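# Seat three sleeves on separate pins, band downward

## Task

Three sleeves will be delivered. Place every one over a different pin with its coloured band at the bottom, slide it fully down until it sits on the table, and release it. A sleeve must not drop onto a pin's rim, and a sleeve perched only on a pin's tip must not be released; if either happens, lift it away from the pins and retry, since a sleeve that slides down from such a state can still count as a failure. Holding any sleeve aloft at the end is a failure. Finish with the whole arm, gripper included, hanging free and touching nothing during the final second before the settled scene is judged; contact then costs points. Knocking or placing anything off the table is also a failure.

## Robot and tools

ROBOT. One six-joint arm with a two-finger parallel gripper and no second arm. Joints, base outward: waist, shoulder, elbow, wrist pitch, wrist yaw, wrist roll. Ranges in rad: waist -3.054 to 3.054, shoulder 0.000 to 3.142, elbow 0.000 to 2.356, wrist pitch -1.571 to 1.571, wrist yaw -1.571 to 1.571, wrist roll -3.142 to 3.142. Load limits in N m: waist 17.8, shoulder 22, elbow 22, wrist pitch 5.8, wrist yaw 5.78, wrist roll 5.42; a carried object adds to them. Reaching a limit through contact triggers a TORQUE FAULT: the arm freezes for 10 s and the remainder of that call is dropped.

FRAME. All poses use the scene frame: origin on the tabletop right under the arm's base, +z up, +y to the left when facing along +x. The base may sit slightly tilted. The gripper's own +x is the direction the fingers point; fingers open and close along its y axis. end_effector_position is the midpoint between the finger pads, roughly 3 to 4 cm short of the fingertips. Reported hand position gets less accurate at long reach.

ROW FORMAT. Every motion command is a row of 8 numbers: x, y, z (metres, absolute gripper position in the scene frame), then qw, qx, qy, qz (absolute gripper orientation quaternion, w first, scene frame), then opening. Opening runs -1 to +1: +1 is wide open (0.088 m), empty fingers touch near -0.80, and values below that do nothing more. Fully closing takes at least about 0.5 s. To grip, command an opening well under the measured grip_measured; a bigger gap squeezes harder (pad force up to about 34 N, more briefly if you close fast). Resend the wanted quaternion in every row rather than copying a possibly drifted one from the last result.

TOOLS.
execute_actions(actions): actions is a list of actions; each action is a list of up to 15 rows, each row held for one 1/30 s step, and a short action repeats its final row to fill 15 steps. A target more than 0.6 m from the gripper's current position along any of its axes is rejected; a malformed action or a failing first action rejects the whole call without motion. An empty list just returns state and images.
move(target, speed, blocking): target is one 8-number row (absolute pose plus opening). The gripper follows a straight path there, turning the short way. speed is in m/s, 0.002 to 0.5, default 0.25; rotation is capped at twice that in rad/s. Paths take 0.5 to 10 s and stop short if longer. The path ignores obstacles, and the real hand can lag, drift, or overshoot speed, especially near full stretch. Faster contact and targets set deeper past contact press harder. Opening is applied as the move begins. With blocking=false you get control back after 0.5 s; you must then use wait or stop before sending further rows or moves.
wait(seconds): 0 to 10 s; the arm keeps its last command, and any running move continues (the wait ends early when it does).
stop(): brakes a running move; it needs stopping distance, more at speed. Fingers are not stopped.
zoom_image(camera, region): camera is cam_high or cam_wrist (both 504x504); region is [x0, y0, x1, y1] pixels from the top-left, at most 504 by 504.
show_instructions(): shows the reference pages. read_manual(section): licence texts only. finished_scene(scene): ends the given scene for good, after the last command has been held.

CONTROL DETAILS. Each step the commanded pose is clipped to at most 70 mm and 16 degrees from the measured pose; position wins over orientation when both cannot be met. After an action finishes the arm goes only as far as the last clipped pose, so continue far targets in later actions. Joint friction may leave the hand short or tilted, and tiny moves may not happen; check the reported pose and correct. The robot keeps executing its last command while you are thinking.

RESULTS. The state line gives end_effector_position, end_effector_quat_wxyz and velocities. Joint positions and Joint velocities list the six joints then the finger-pad gap in metres. grip_measured is the opening on the command scale (readings may be off by about 1 mm consistently). Hand target is the pose currently being driven toward. Joint torques are total drive outputs, noisy and offset, not pure contact loads. Step readings list positions at some steps; HELD means part of a row was blocked. A pose unreachable line means the clearance check altered or blocked the command (the base's mount counts as arm). A move adds a move: line with its ending (done, off_target, moving, held, fault) and limits (paced: pose was clipped; held: some steps blocked, after which the arm may surge faster than speed) plus the distance from target. MOTOR HOT appears from 50 °C; at 95 °C an OVER-TEMPERATURE FAULT holds the arm, and if it does not cool in 30 to 60 s power is cut and the arm goes limp, dropping anything held. Holding loads heats motors.

AVOID. Dropping or slamming sleeves, hard impacts and strong pushes, knocking anything off the table, releasing a sleeve on a pin's tip or rim, leaving a sleeve in the gripper, and ending with the hand resting on anything. Loose objects may occasionally be nudged by an outside push. Smooth, low-effort, quick motion is preferred.

Each tool is called after "Request:" as a command line: name --argument value for each argument, lists and objects as JSON in quotes; but a table of rows of numbers goes row by row, as --pt "numbers of a row", without its own name.

Reference images:

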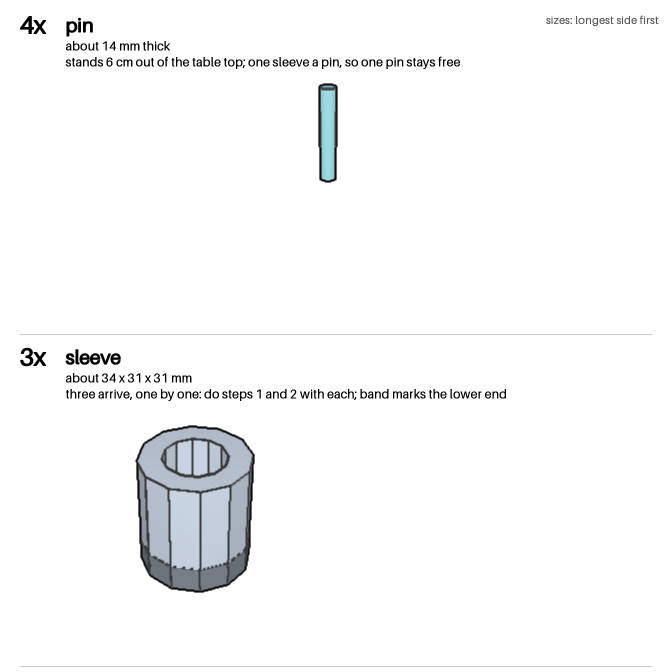

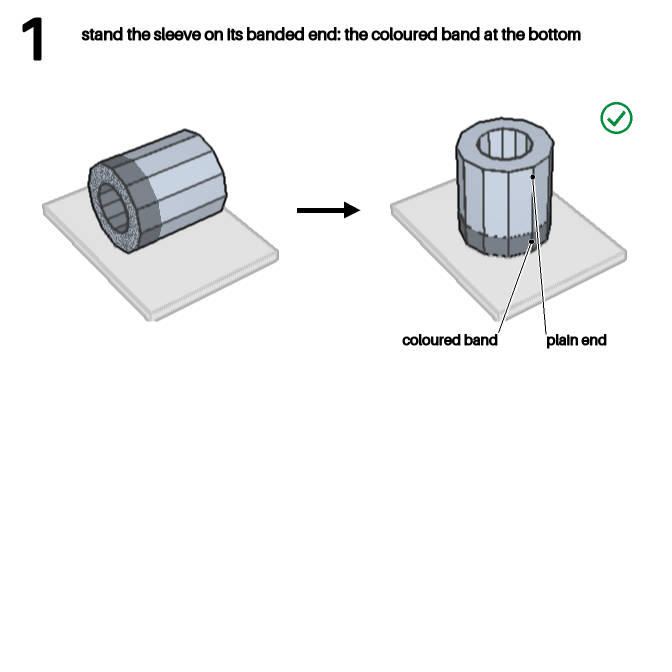

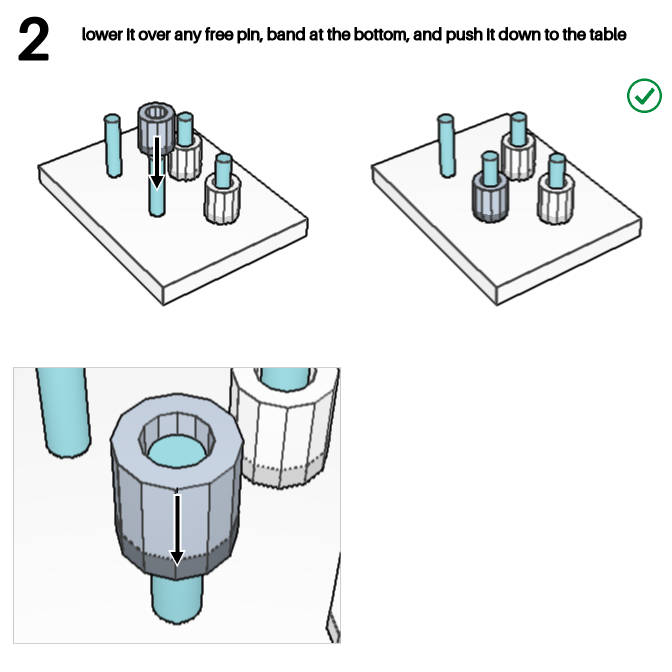

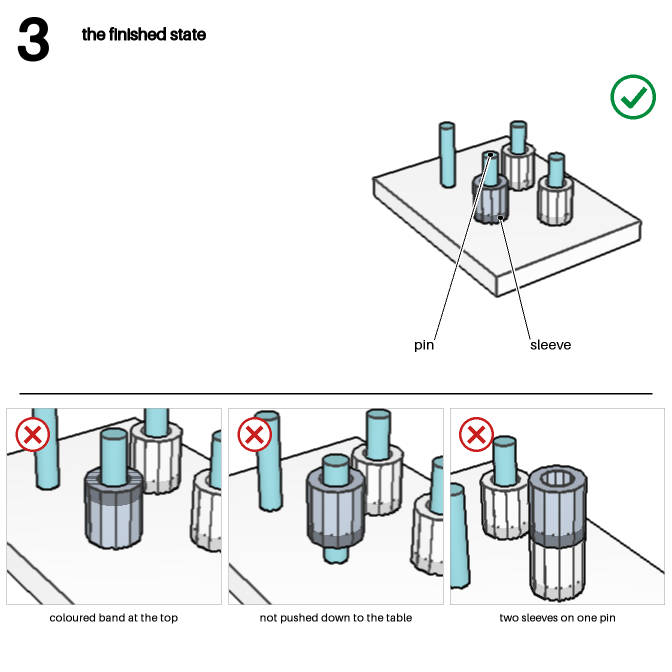

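## Session

Request:
execute_actions --actions '[]'

Scene clock: 0.00 s.
end_effector_position=(+0.3054, -0.0326, +0.1860) grip_measured=+0.839 end_effector_quat_wxyz=(-0.505, +0.157, -0.120, +0.840) end_effector_velocity=(-0.000, -0.001, -0.001) end_effector_angular_velocity=(+0.009, -0.003, -0.002)
Joint positions: [ 0.35   2.341  1.527 -1.489  0.68   1.877  0.08 ]
Joint velocities: [-0.002 -0.002 -0.002  0.007 -0.007 -0.007 -0.   ]
Joint torques (N m, as the arm reports them, + toward a larger angle): no reading
Heat: hottest waist 28 °C (+0.0 °C/min).
Hand target: +0.305, -0.033, +0.186; -0.505, +0.157, -0.120, +0.840

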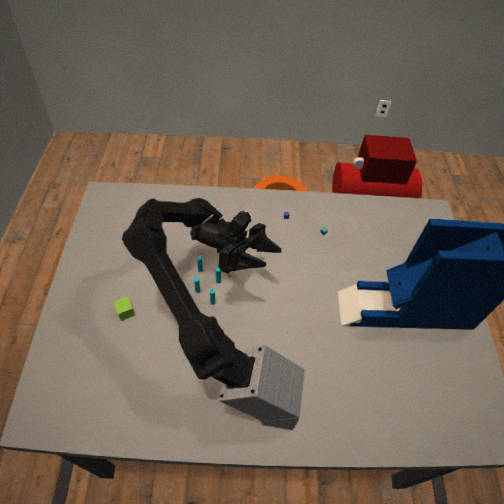

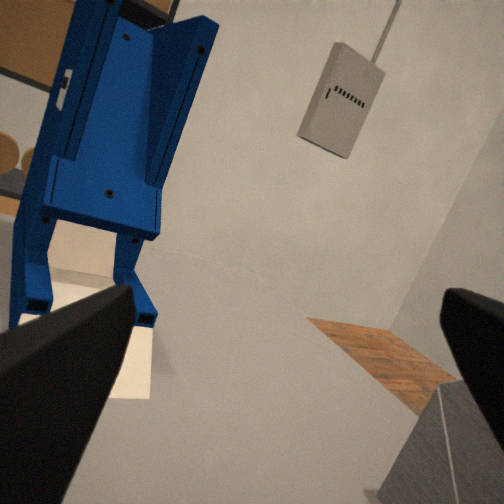

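Request:
move --target '[0.25,-0.05,0.25,0.707,0,0.707,0,1]'

Scene clock: 7.30 s.
end_effector_position=(+0.2474, -0.0496, +0.2493) grip_measured=+1.000 end_effector_quat_wxyz=(+0.706, -0.005, +0.708, -0.006) end_effector_velocity=(+0.003, +0.001, +0.001) end_effector_angular_velocity=(+0.018, -0.015, +0.031)
Joint positions: [-0.553  1.989  1.182 -1.285 -0.623 -0.915  0.088]
Joint velocities: [-0.002  0.007  0.007 -0.007 -0.022 -0.037  0.   ]
Joint torques (N m, as the arm reports them, + toward a larger angle): [-5.66 -2.76  6.54  0.23 -0.18 -0.2 ]
Heat: hottest waist 29 °C (+8.2 °C/min).
Hand target: +0.249, -0.051, +0.250; +0.707, -0.005, +0.707, -0.003
Off the commanded pose: 0.003 m, 1 deg.
move: done

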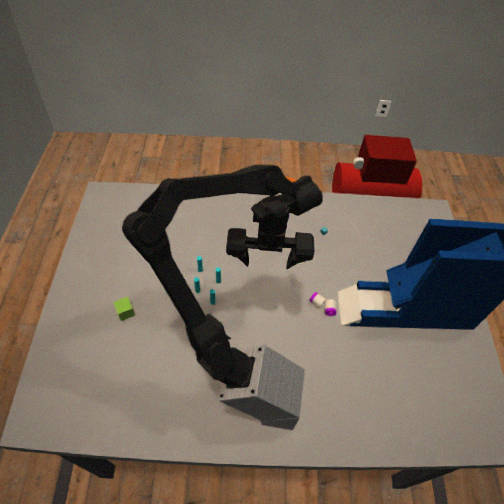

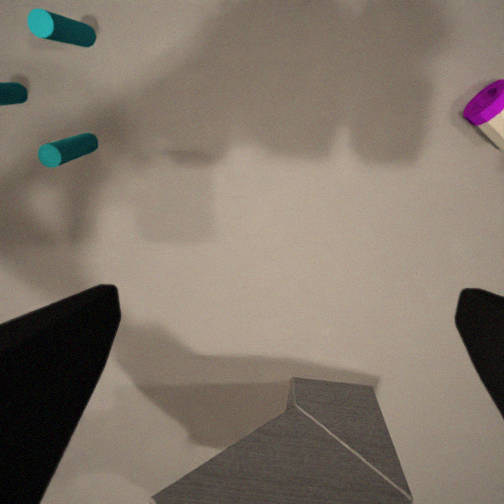

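Request:
move --target '[0.25,-0.21,0.2,0.707,0,0.707,0,1]'

Scene clock: 10.73 s.
end_effector_position=(+0.2509, -0.2077, +0.2023) grip_measured=+1.000 end_effector_quat_wxyz=(+0.709, +0.000, +0.705, -0.002) end_effector_velocity=(-0.005, -0.000, -0.004) end_effector_angular_velocity=(+0.012, +0.014, -0.006)
Joint positions: [-0.683  2.568  1.494 -1.099 -0.568 -1.05   0.088]
Joint velocities: [-0.002  0.012 -0.002 -0.007  0.007 -0.007  0.   ]
Joint torques (N m, as the arm reports them, + toward a larger angle): [-6.28 -5.52  6.56  0.19  0.08 -0.16]
Heat: hottest waist 30 °C (+11.2 °C/min).
Hand target: +0.250, -0.210, +0.201; +0.707, -0.000, +0.707, -0.001
Off the commanded pose: 0.003 m, 0 deg.
move: done

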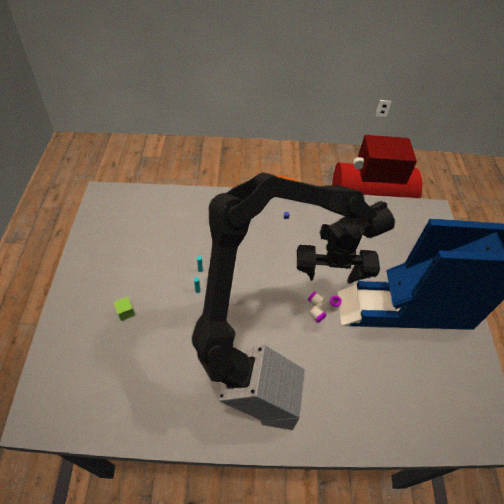

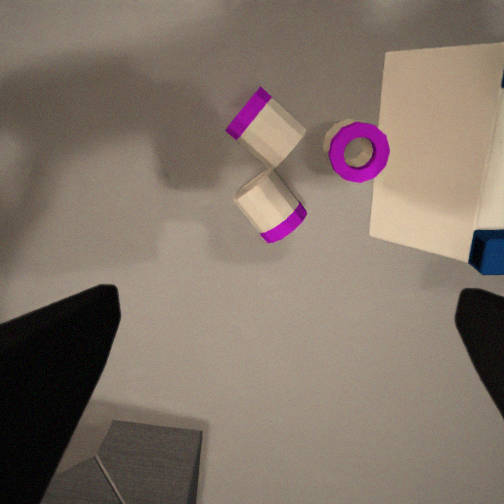

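Request:
move --target '[0.275,-0.177,0.085,0.36,0.316,0.131,-0.868,0.25]'

Scene clock: 27.30 s.
end_effector_position=(+0.2769, -0.1755, +0.0872) grip_measured=+0.250 end_effector_quat_wxyz=(-0.361, -0.321, -0.136, +0.865) end_effector_velocity=(-0.000, +0.003, +0.002) end_effector_angular_velocity=(+0.004, -0.001, -0.017)
Joint positions: [-0.062  2.6    1.444 -0.888  0.001  1.895  0.051]
Joint velocities: [-0.002 -0.002  0.007 -0.022 -0.007  0.007 -0.   ]
Joint torques (N m, as the arm reports them, + toward a larger angle): [-7.62 -4.99  3.46 -0.39  0.65  0.17]
Heat: hottest waist 31 °C (+6.6 °C/min).
Hand target: +0.276, -0.176, +0.085; -0.359, -0.318, -0.135, +0.867
Off the commanded pose: 0.003 m, 1 deg.
move: done

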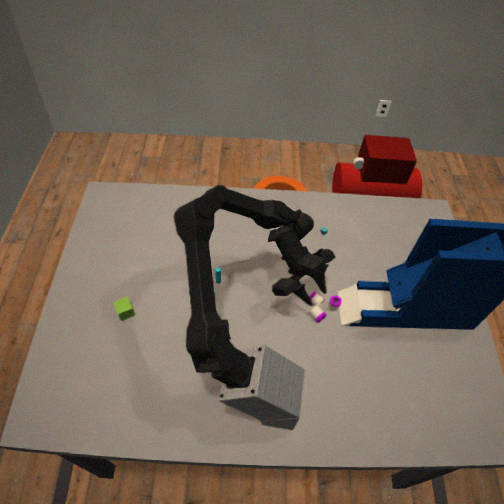

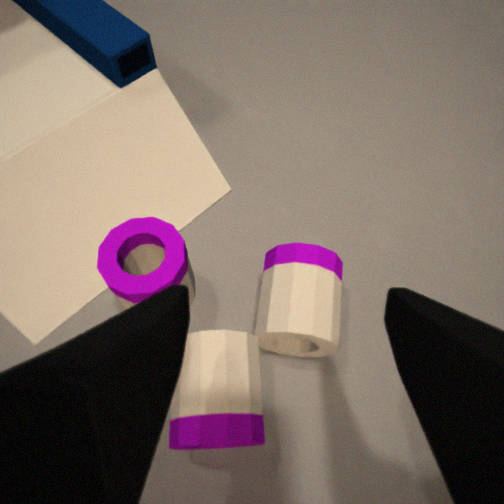

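Request:
move --target '[0.245,-0.192,0.06,0.36,0.316,0.131,-0.868,0.15]' --speed 0.1

Request:
move --target '[0.245,-0.192,0.032,0.36,0.316,0.131,-0.868,0.15]' --speed 0.03

Scene clock: 31.87 s.
end_effector_position=(+0.2494, -0.1916, +0.0626) grip_measured=+0.150 end_effector_quat_wxyz=(-0.363, -0.321, -0.132, +0.865) end_effector_velocity=(-0.001, +0.003, -0.001) end_effector_angular_velocity=(+0.023, -0.004, -0.008)
Joint positions: [-0.056  2.644  1.337 -0.733  0.004  1.906  0.046]
Joint velocities: [-0.002 -0.002 -0.002 -0.007 -0.022 -0.007 -0.   ]
Joint torques (N m, as the arm reports them, + toward a larger angle): [-7.15 -4.98  1.5  -0.06  0.71  0.17]
Heat: hottest waist 32 °C (+7.5 °C/min).
Hand target: +0.245, -0.192, +0.060; -0.360, -0.316, -0.131, +0.868
Off the commanded pose: 0.005 m, 1 deg.
move: done

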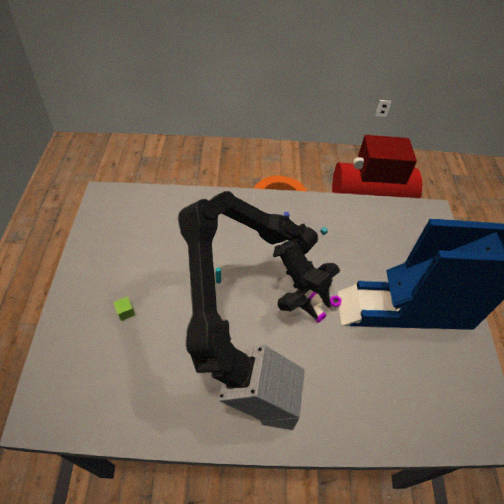

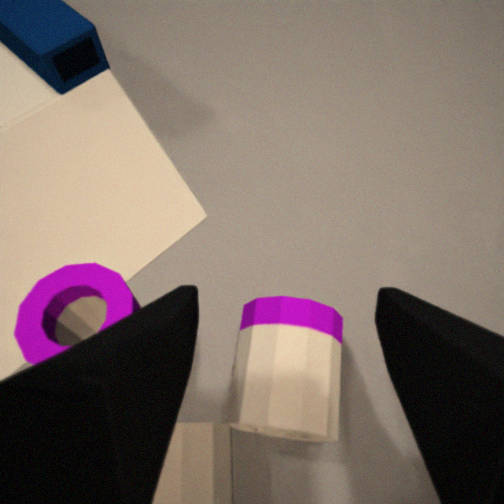

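Scene clock: 33.23 s.
end_effector_position=(+0.2415, -0.1968, +0.0474) grip_measured=+0.149 end_effector_quat_wxyz=(-0.357, -0.312, -0.112, +0.873) end_effector_velocity=(-0.003, +0.002, +0.000) end_effector_angular_velocity=(+0.020, +0.015, +0.001)
Joint positions: [-0.026  2.693  1.342 -0.706  0.018  1.965  0.046]
Joint velocities: [-0.002 -0.002 -0.007 -0.007 -0.007 -0.022 -0.   ]
Joint torques (N m, as the arm reports them, + toward a larger angle): [-4.42 -3.65  3.18  1.08 -0.83 -0.12]
Heat: hottest waist 32 °C (+7.2 °C/min).
Hand target: +0.245, -0.192, +0.033; -0.360, -0.316, -0.131, +0.868
Off the commanded pose: 0.017 m, 2 deg.
move: off_target

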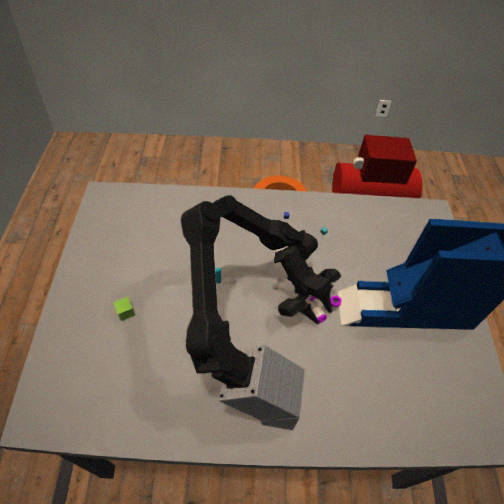

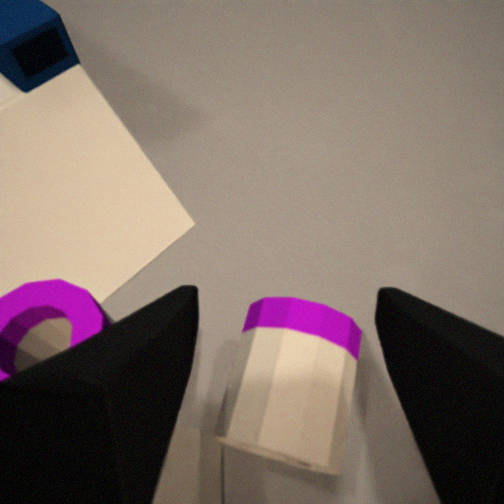

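Request:
move --target '[0.28,-0.195,0.12,0.271,0.653,0.271,-0.653,0.15]'

Scene clock: 37.43 s.
end_effector_position=(+0.2785, -0.1939, +0.1219) grip_measured=+0.150 end_effector_quat_wxyz=(+0.275, +0.651, +0.266, -0.656) end_effector_velocity=(+0.001, +0.006, +0.001) end_effector_angular_velocity=(+0.025, -0.005, +0.013)
Joint positions: [-0.482  2.615  1.365 -0.794 -0.66   1.52   0.046]
Joint velocities: [ 0.002 -0.002  0.002 -0.022 -0.022 -0.022  0.   ]
Joint torques (N m, as the arm reports them, + toward a larger angle): [-6.86 -5.39  5.74  0.18 -0.09 -0.21]
Heat: hottest waist 32 °C (+6.4 °C/min).
Hand target: +0.279, -0.195, +0.120; +0.273, +0.652, +0.269, -0.654
Off the commanded pose: 0.003 m, 1 deg.
move: done

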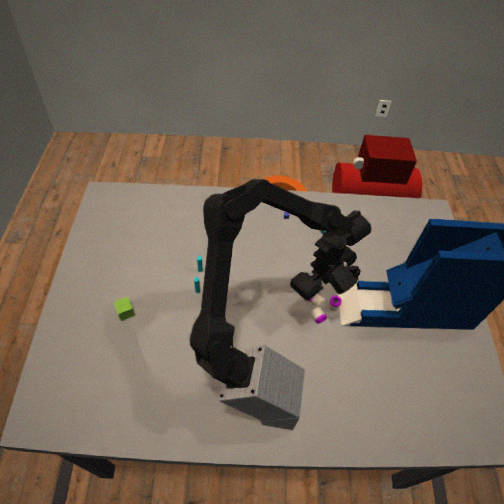

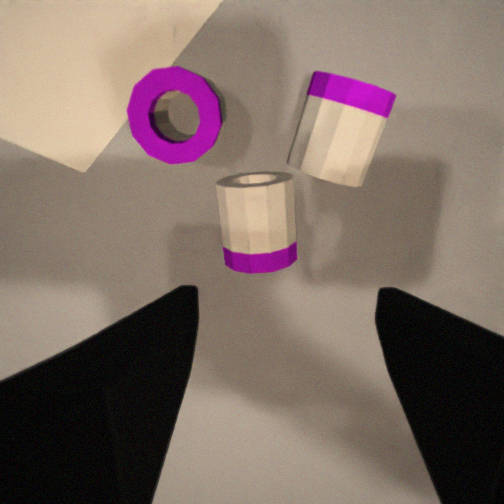

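Request:
move --target '[0.281,-0.2,0.043,0.271,0.653,0.271,-0.653,0.15]' --speed 0.08

Request:
move --target '[0.281,-0.2,0.043,0.271,0.653,0.271,-0.653,-0.5]'

Request:
move --target '[0.27,-0.15,0.09,0.653,0.271,0.653,-0.271,-0.5]' --speed 0.4

Request:
move --target '[0.2,-0.1,0.06,0.653,-0.271,0.653,0.271,-0.5]' --speed 0.4

Request:
move --target '[0.2,-0.1,0.043,0.653,-0.271,0.653,0.271,-0.5]' --speed 0.04

Scene clock: 42.50 s.
end_effector_position=(+0.2861, -0.2010, +0.0480) grip_measured=+0.150 end_effector_quat_wxyz=(+0.280, +0.653, +0.271, -0.649) end_effector_velocity=(+0.005, -0.000, +0.003) end_effector_angular_velocity=(-0.003, -0.016, +0.002)
Joint positions: [-0.346  2.756  1.332 -0.511 -0.726  1.67   0.046]
Joint velocities: [-0.002 -0.007  0.002  0.007 -0.007  0.007  0.   ]
Joint torques (N m, as the arm reports them, + toward a larger angle): [-6.77 -5.52  2.59  0.48 -0.07  0.18]
Heat: hottest waist 33 °C (+7.1 °C/min).
Hand target: +0.282, -0.200, +0.043; +0.271, +0.654, +0.271, -0.652
Off the commanded pose: 0.007 m, 1 deg.
move: done

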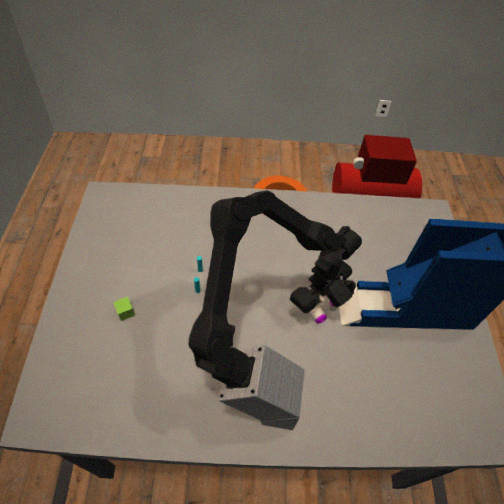

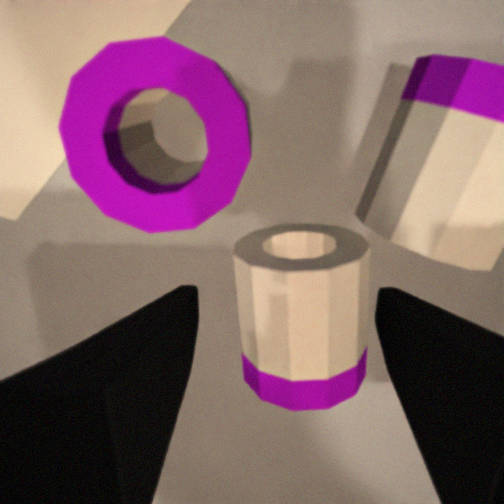

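Scene clock: 43.20 s.
end_effector_position=(+0.2862, -0.2012, +0.0479) grip_measured=-0.190 end_effector_quat_wxyz=(+0.280, +0.653, +0.270, -0.649) end_effector_velocity=(+0.000, -0.002, +0.001) end_effector_angular_velocity=(-0.010, -0.001, +0.010)
Joint positions: [-0.346  2.756  1.332 -0.509 -0.726  1.671  0.03 ]
Joint velocities: [-0.002 -0.002 -0.002  0.007  0.007 -0.007  0.   ]
Joint torques (N m, as the arm reports them, + toward a larger angle): [-6.87 -5.49  2.63  0.49 -0.02  0.16]
Heat: hottest waist 33 °C (+6.9 °C/min).
Hand target: +0.281, -0.200, +0.043; +0.271, +0.653, +0.271, -0.653
Off the commanded pose: 0.007 m, 1 deg.
move: done

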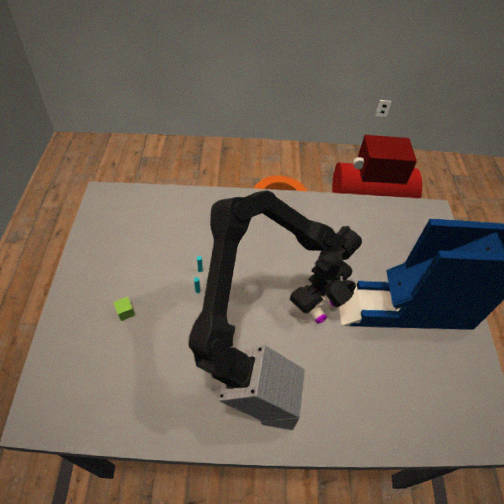

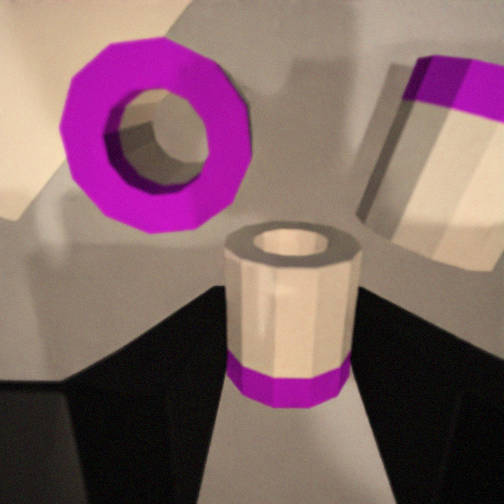

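Scene clock: 45.67 s.
end_effector_position=(+0.2715, -0.1513, +0.0886) grip_measured=-0.190 end_effector_quat_wxyz=(+0.653, +0.273, +0.652, -0.271) end_effector_velocity=(-0.001, +0.002, +0.001) end_effector_angular_velocity=(+0.009, -0.002, +0.015)
Joint positions: [-0.364  2.519  1.151 -0.598 -0.724  0.084  0.03 ]
Joint velocities: [-0.002 -0.002 -0.002 -0.007 -0.007 -0.022 -0.   ]
Joint torques (N m, as the arm reports them, + toward a larger angle): [-6.89 -6.66  2.78  0.18  0.16 -0.16]
Heat: hottest waist 33 °C (+6.6 °C/min).
Hand target: +0.270, -0.150, +0.090; +0.653, +0.271, +0.653, -0.271
Off the commanded pose: 0.002 m, 0 deg.
move: done

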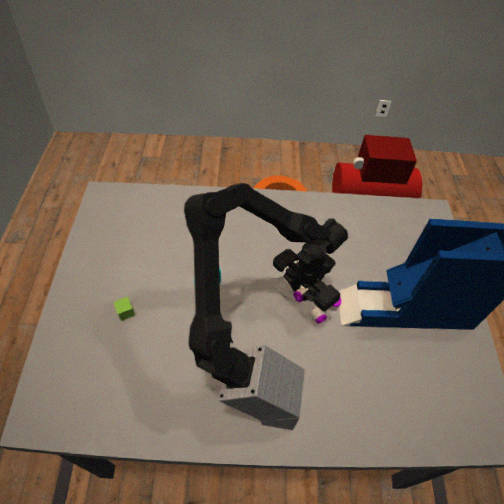

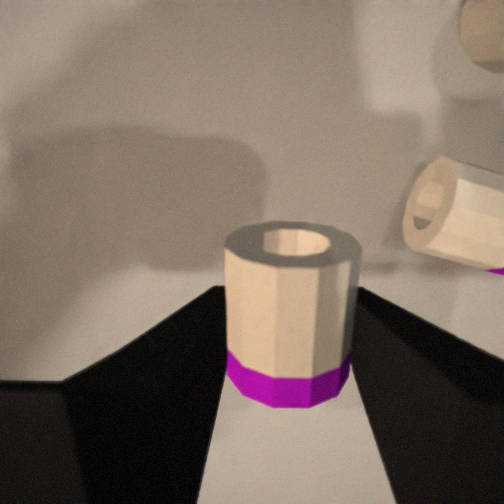

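Scene clock: 48.17 s.
end_effector_position=(+0.2003, -0.1024, +0.0597) grip_measured=-0.190 end_effector_quat_wxyz=(+0.654, -0.269, +0.655, +0.267) end_effector_velocity=(-0.001, -0.001, +0.001) end_effector_angular_velocity=(-0.009, -0.002, +0.011)
Joint positions: [-0.307  2.369  0.722 -0.272 -0.739 -1.412  0.03 ]
Joint velocities: [-0.002 -0.007 -0.007  0.007  0.007 -0.007 -0.   ]
Joint torques (N m, as the arm reports them, + toward a larger angle): [-4.91 -5.04  1.64  0.49 -0.17 -0.15]
Heat: hottest waist 33 °C (+6.2 °C/min).
Hand target: +0.200, -0.100, +0.060; +0.653, -0.271, +0.653, +0.271
Off the commanded pose: 0.002 m, 1 deg.
move: done

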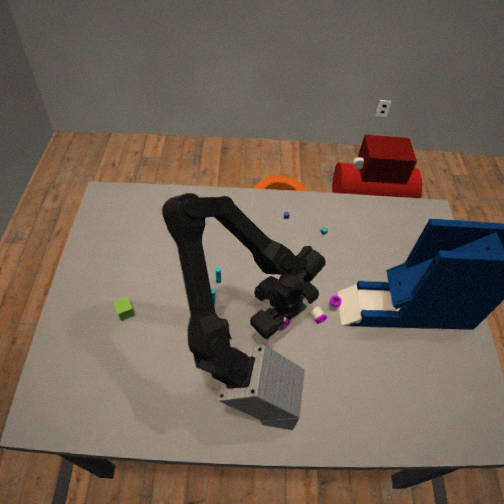

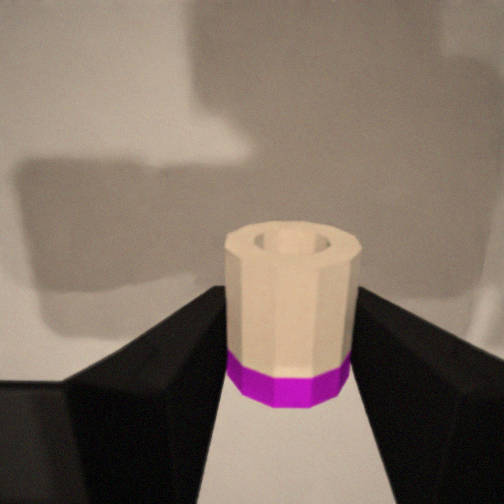

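Scene clock: 48.93 s.
end_effector_position=(+0.2039, -0.1016, +0.0457) grip_measured=-0.190 end_effector_quat_wxyz=(+0.653, -0.279, +0.650, +0.271) end_effector_velocity=(+0.002, +0.000, -0.001) end_effector_angular_velocity=(+0.004, -0.007, -0.001)
Joint positions: [-0.256  2.397  0.707 -0.169 -0.755 -1.356  0.03 ]
Joint velocities: [ 0.002  0.002  0.002  0.007 -0.007  0.007  0.   ]
Joint torques (N m, as the arm reports them, + toward a larger angle): [-4.99 -3.35  1.3   0.49 -0.21  0.14]
Heat: hottest waist 33 °C (+6.1 °C/min).
Hand target: +0.200, -0.100, +0.043; +0.653, -0.271, +0.653, +0.271
Off the commanded pose: 0.005 m, 1 deg.
move: done

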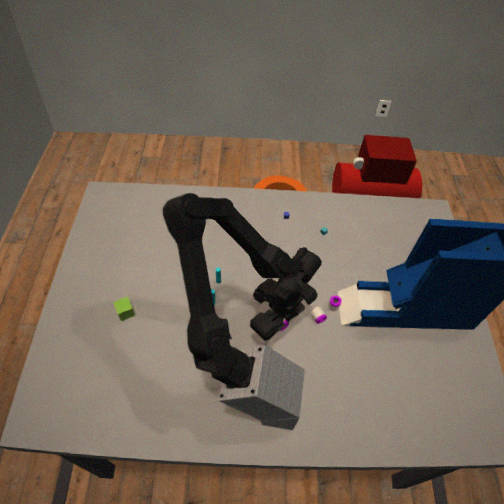

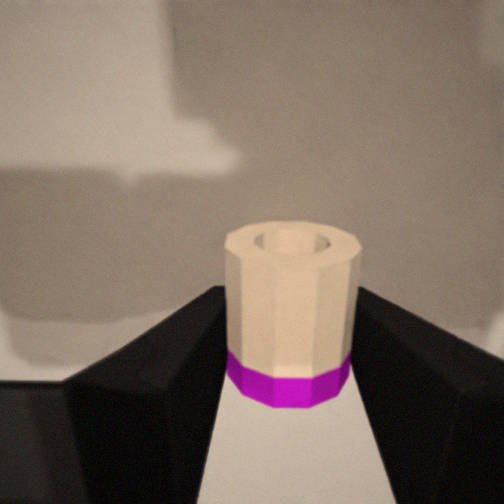

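Request:
move --target '[0.202,-0.101,0.046,0.653,-0.271,0.653,0.271,0.1]'

Request:
move --target '[0.215,-0.09,0.033,0.391,-0.347,0.837,0.162,0.1]' --speed 0.15

Request:
move --target '[0.215,-0.09,0.033,0.391,-0.347,0.837,0.162,-0.6]'

Scene clock: 53.90 s.
end_effector_position=(+0.2011, -0.1001, +0.0459) grip_measured=+0.099 end_effector_quat_wxyz=(+0.653, -0.270, +0.654, +0.270) end_effector_velocity=(+0.001, +0.000, +0.002) end_effector_angular_velocity=(+0.006, -0.008, +0.001)
Joint positions: [-0.258  2.397  0.706 -0.187 -0.755 -1.356  0.044]
Joint velocities: [-0.007 -0.002  0.002 -0.007 -0.007 -0.007  0.   ]
Joint torques (N m, as the arm reports them, + toward a larger angle): [-5.49 -3.99  2.82  0.13 -0.09 -0.16]
Heat: hottest waist 33 °C (+5.6 °C/min).
Hand target: +0.202, -0.101, +0.046; +0.653, -0.271, +0.653, +0.271
Off the commanded pose: 0.001 m, 0 deg.
move: done

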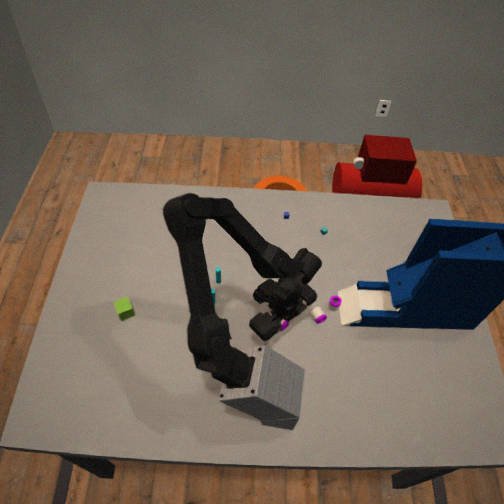

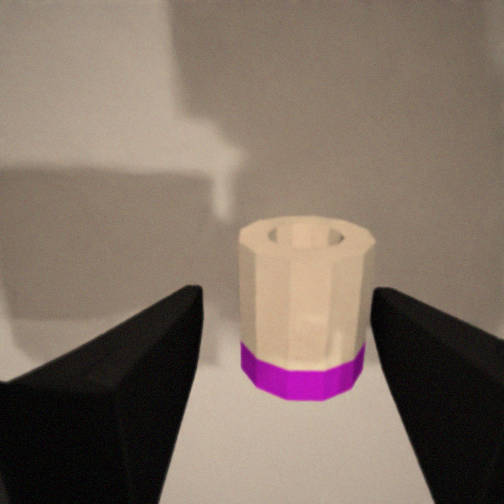

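Scene clock: 56.60 s.
end_effector_position=(+0.2163, -0.0888, +0.0341) grip_measured=+0.100 end_effector_quat_wxyz=(+0.396, -0.347, +0.834, +0.167) end_effector_velocity=(-0.006, +0.002, +0.001) end_effector_angular_velocity=(+0.010, +0.018, -0.018)
Joint positions: [ 0.144  2.346  0.966 -0.569 -0.247 -1.048  0.044]
Joint velocities: [-0.002  0.002 -0.002 -0.022 -0.007 -0.007 -0.   ]
Joint torques (N m, as the arm reports them, + toward a larger angle): [-5.96 -3.65  1.56 -0.47  0.53  0.17]
Heat: hottest waist 33 °C (+5.3 °C/min).
Hand target: +0.215, -0.090, +0.033; +0.392, -0.346, +0.836, +0.165
Off the commanded pose: 0.002 m, 1 deg.
move: done

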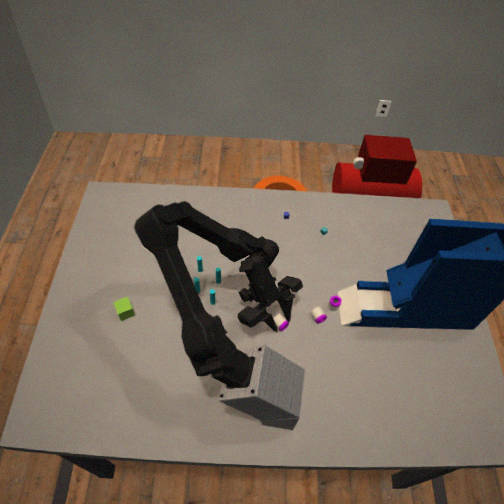

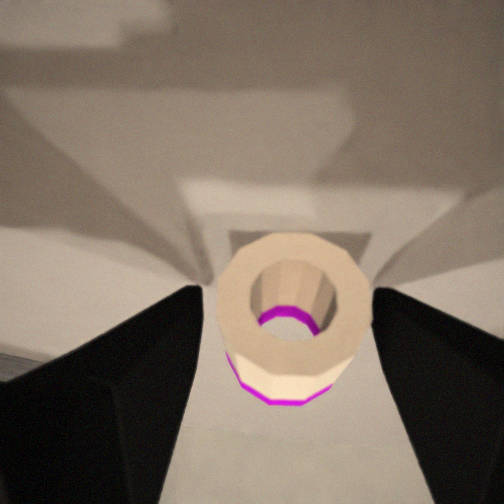

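Scene clock: 57.30 s.
end_effector_position=(+0.2161, -0.0891, +0.0342) grip_measured=-0.188 end_effector_quat_wxyz=(+0.394, -0.347, +0.835, +0.164) end_effector_velocity=(+0.001, +0.003, +0.002) end_effector_angular_velocity=(+0.010, -0.003, +0.003)
Joint positions: [ 0.145  2.346  0.966 -0.569 -0.241 -1.043  0.03 ]
Joint velocities: [-0.002 -0.012 -0.002 -0.007 -0.007 -0.007 -0.   ]
Joint torques (N m, as the arm reports them, + toward a larger angle): [-6.03 -3.83  1.2  -0.33  0.52  0.17]
Heat: hottest waist 33 °C (+5.2 °C/min).
Hand target: +0.215, -0.090, +0.033; +0.391, -0.347, +0.837, +0.162
Off the commanded pose: 0.002 m, 1 deg.
move: done

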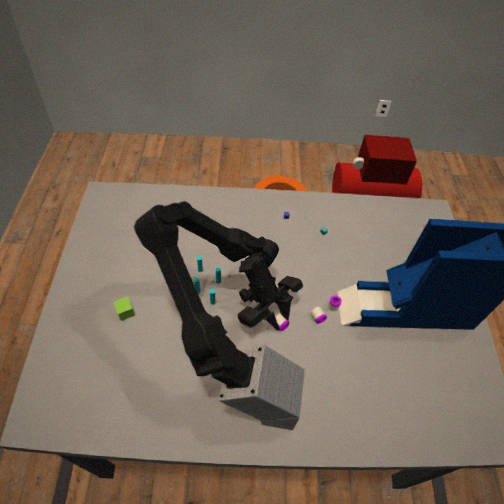

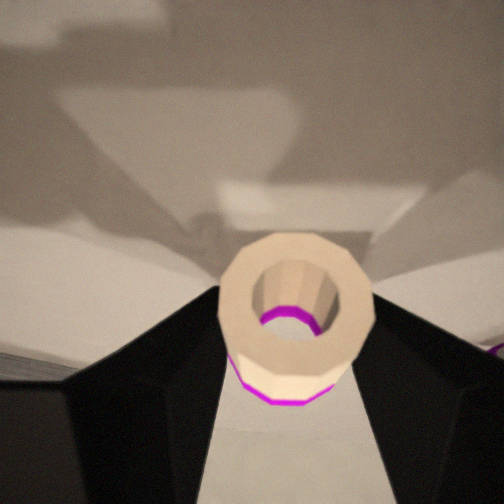

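Request:
move --target '[0.22,-0.06,0.13,0.653,-0.271,0.653,0.271,-0.6]'

Request:
move --target '[0.25,0.068,0.125,0.926,-0.059,0.337,0.163,-0.6]'

Scene clock: 62.13 s.
end_effector_position=(+0.2200, -0.0621, +0.1296) grip_measured=-0.188 end_effector_quat_wxyz=(+0.650, -0.274, +0.656, +0.266) end_effector_velocity=(-0.008, +0.001, +0.001) end_effector_angular_velocity=(+0.000, +0.030, -0.007)
Joint positions: [-0.362  2.066  0.786 -0.678 -0.709 -1.483  0.03 ]
Joint velocities: [-0.007 -0.002 -0.002 -0.037  0.022 -0.022 -0.   ]
Joint torques (N m, as the arm reports them, + toward a larger angle): [-5.27 -4.33  3.2   0.18 -0.17 -0.13]
Heat: hottest waist 33 °C (+4.1 °C/min).
Hand target: +0.219, -0.060, +0.130; +0.652, -0.273, +0.654, +0.268
Off the commanded pose: 0.002 m, 1 deg.
move: done

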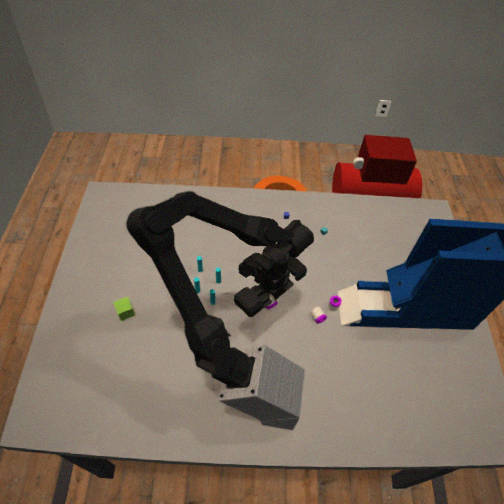

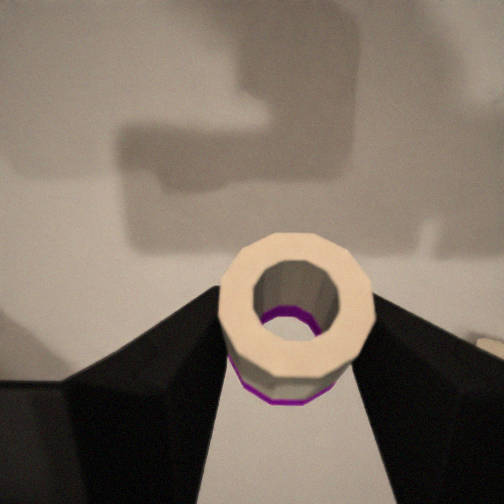

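Scene clock: 64.70 s.
end_effector_position=(+0.2529, +0.0698, +0.1277) grip_measured=-0.188 end_effector_quat_wxyz=(+0.911, -0.065, +0.367, +0.174) end_effector_velocity=(-0.003, +0.001, -0.003) end_effector_angular_velocity=(+0.035, +0.005, +0.024)
Joint positions: [-0.015  1.879  0.003  1.511 -0.907  0.415  0.03 ]
Joint velocities: [-0.002  0.139 -0.007  0.183 -0.037  0.037 -0.   ]
Joint torques (N m, as the arm reports them, + toward a larger angle): [-3.4  -1.88  0.55  1.55  0.04  0.16]
Heat: hottest waist 33 °C (+4.0 °C/min).
Hand target: +0.251, +0.070, +0.126; +0.910, -0.059, +0.371, +0.174
Off the commanded pose: 0.004 m, 4 deg.
joint sent to its limit — the command would take joint 3 (elbow) past its lower limit, so that joint was sent only as far as its limit.
move: off_target

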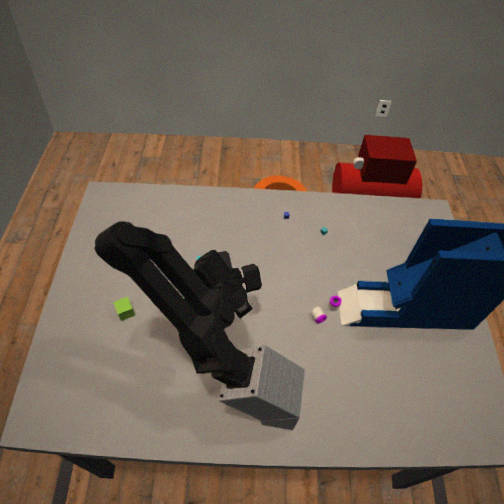

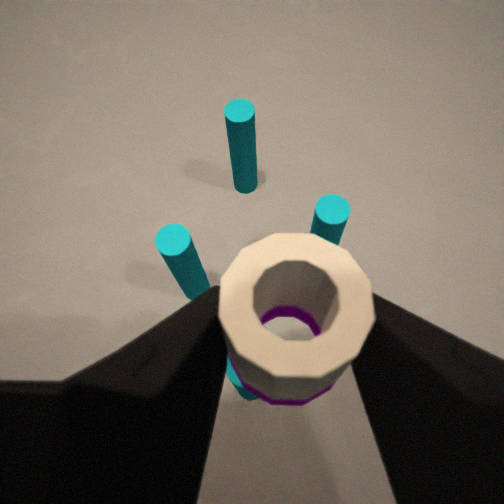

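Request:
move --target '[0.29,0.141,0.11,0.814,0.171,0.296,-0.47,-0.6]'

Scene clock: 70.17 s.
end_effector_position=(+0.2899, +0.1404, +0.1107) grip_measured=-0.188 end_effector_quat_wxyz=(+0.813, +0.174, +0.301, -0.467) end_effector_velocity=(-0.000, +0.002, -0.001) end_effector_angular_velocity=(+0.013, -0.007, -0.015)
Joint positions: [ 0.73   1.442  0.867 -0.567  0.253  1.737  0.03 ]
Joint velocities: [ 0.002  0.002  0.007 -0.007 -0.007  0.022  0.   ]
Joint torques (N m, as the arm reports them, + toward a larger angle): [-3.56 -4.06  3.89 -0.08  0.67  0.17]
Heat: hottest waist 32 °C (+2.0 °C/min).
Hand target: +0.291, +0.141, +0.109; +0.812, +0.173, +0.300, -0.469
Off the commanded pose: 0.001 m, 1 deg.
move: done

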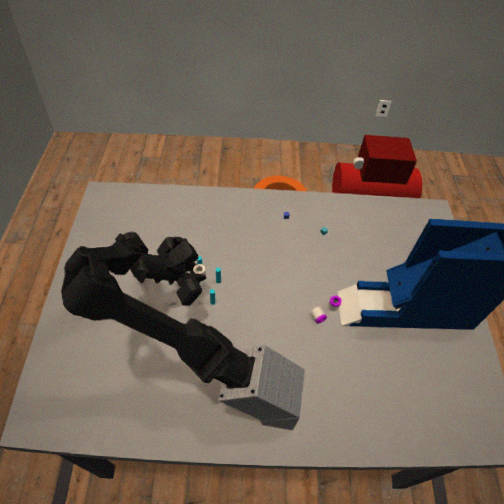

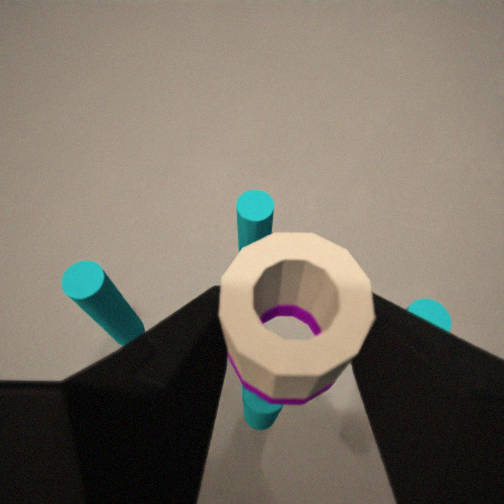

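Request:
move --target '[0.294,0.143,0.097,0.814,0.171,0.296,-0.47,-0.6]' --speed 0.03

Scene clock: 73.70 s.
end_effector_position=(+0.2924, +0.1422, +0.0985) grip_measured=-0.188 end_effector_quat_wxyz=(+0.813, +0.171, +0.298, -0.470) end_effector_velocity=(+0.003, +0.003, -0.000) end_effector_angular_velocity=(+0.015, -0.010, -0.001)
Joint positions: [ 0.759  1.491  0.884 -0.549  0.273  1.766  0.03 ]
Joint velocities: [-0.002  0.002  0.007  0.007 -0.007  0.007 -0.   ]
Joint torques (N m, as the arm reports them, + toward a larger angle): [-3.6  -4.25  3.65  0.21  0.73  0.16]
Heat: hottest waist 32 °C (+2.0 °C/min).
Hand target: +0.294, +0.143, +0.097; +0.814, +0.171, +0.296, -0.470
Off the commanded pose: 0.002 m, 0 deg.
move: done

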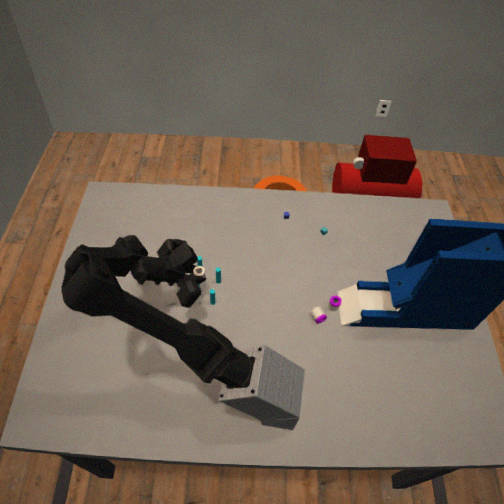

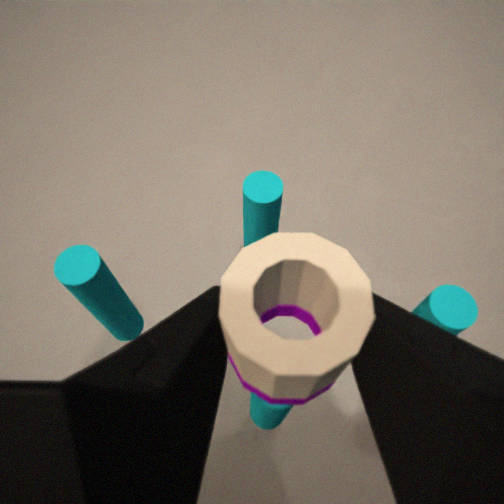

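Pin not yet visible in the hole: back 6 mm, left 3 mm.

Request:
move --target '[0.293,0.150,0.096,0.814,0.171,0.296,-0.47,-0.6]' --speed 0.03

Scene clock: 76.73 s.
end_effector_position=(+0.2921, +0.1496, +0.0974) grip_measured=-0.188 end_effector_quat_wxyz=(+0.814, +0.172, +0.298, -0.468) end_effector_velocity=(-0.002, +0.000, -0.001) end_effector_angular_velocity=(-0.001, +0.015, +0.001)
Joint positions: [ 0.779  1.495  0.905 -0.567  0.281  1.785  0.03 ]
Joint velocities: [ 0.002  0.002  0.002 -0.007 -0.007 -0.007 -0.   ]
Joint torques (N m, as the arm reports them, + toward a larger angle): [-3.73 -4.39  3.96 -0.18  0.75  0.19]
Heat: hottest waist 32 °C (+2.0 °C/min).
Hand target: +0.293, +0.150, +0.096; +0.814, +0.171, +0.296, -0.470
Off the commanded pose: 0.002 m, 0 deg.
move: done

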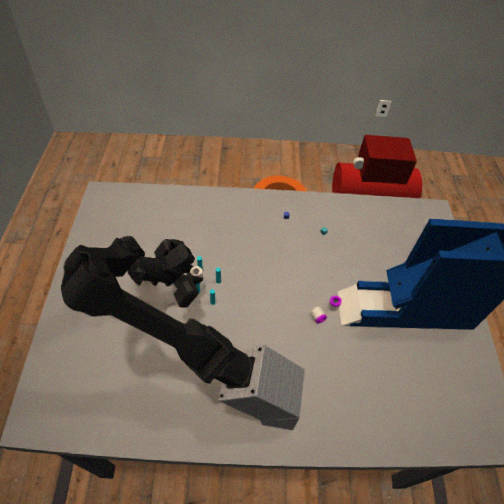

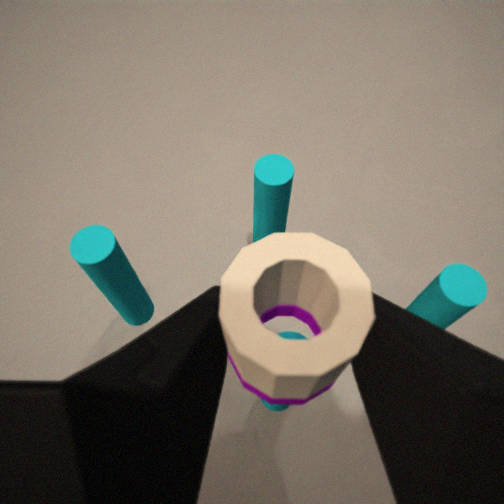

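Request:
move --target '[0.292,0.151,0.082,0.814,0.171,0.296,-0.47,-0.6]' --speed 0.015

Scene clock: 79.40 s.
end_effector_position=(+0.2914, +0.1501, +0.0934) grip_measured=-0.188 end_effector_quat_wxyz=(+0.818, +0.169, +0.287, -0.469) end_effector_velocity=(-0.001, -0.002, -0.002) end_effector_angular_velocity=(+0.007, -0.001, -0.009)
Joint positions: [ 0.802  1.51   0.905 -0.561  0.314  1.812  0.03 ]
Joint velocities: [-0.002  0.002 -0.007  0.007 -0.007  0.007 -0.   ]
Joint torques (N m, as the arm reports them, + toward a larger angle): [-2.5  -1.87  3.65  1.67  0.02  0.31]
Heat: hottest waist 32 °C (+1.0 °C/min).
Hand target: +0.292, +0.151, +0.082; +0.814, +0.171, +0.296, -0.470
Off the commanded pose: 0.011 m, 1 deg.
move: off_target

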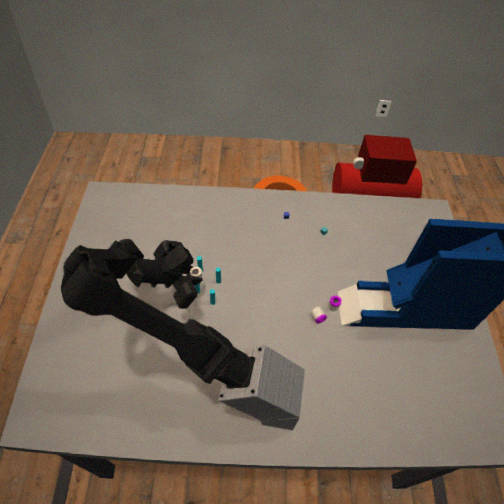

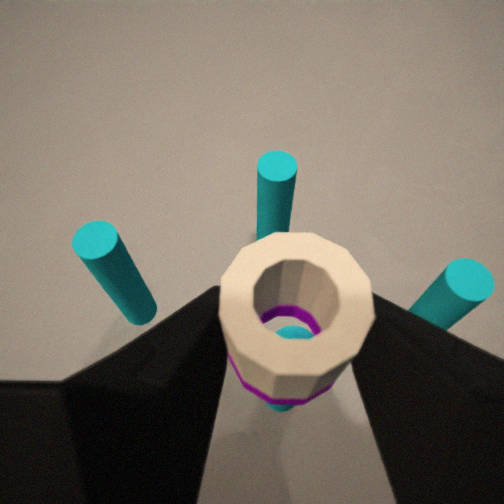

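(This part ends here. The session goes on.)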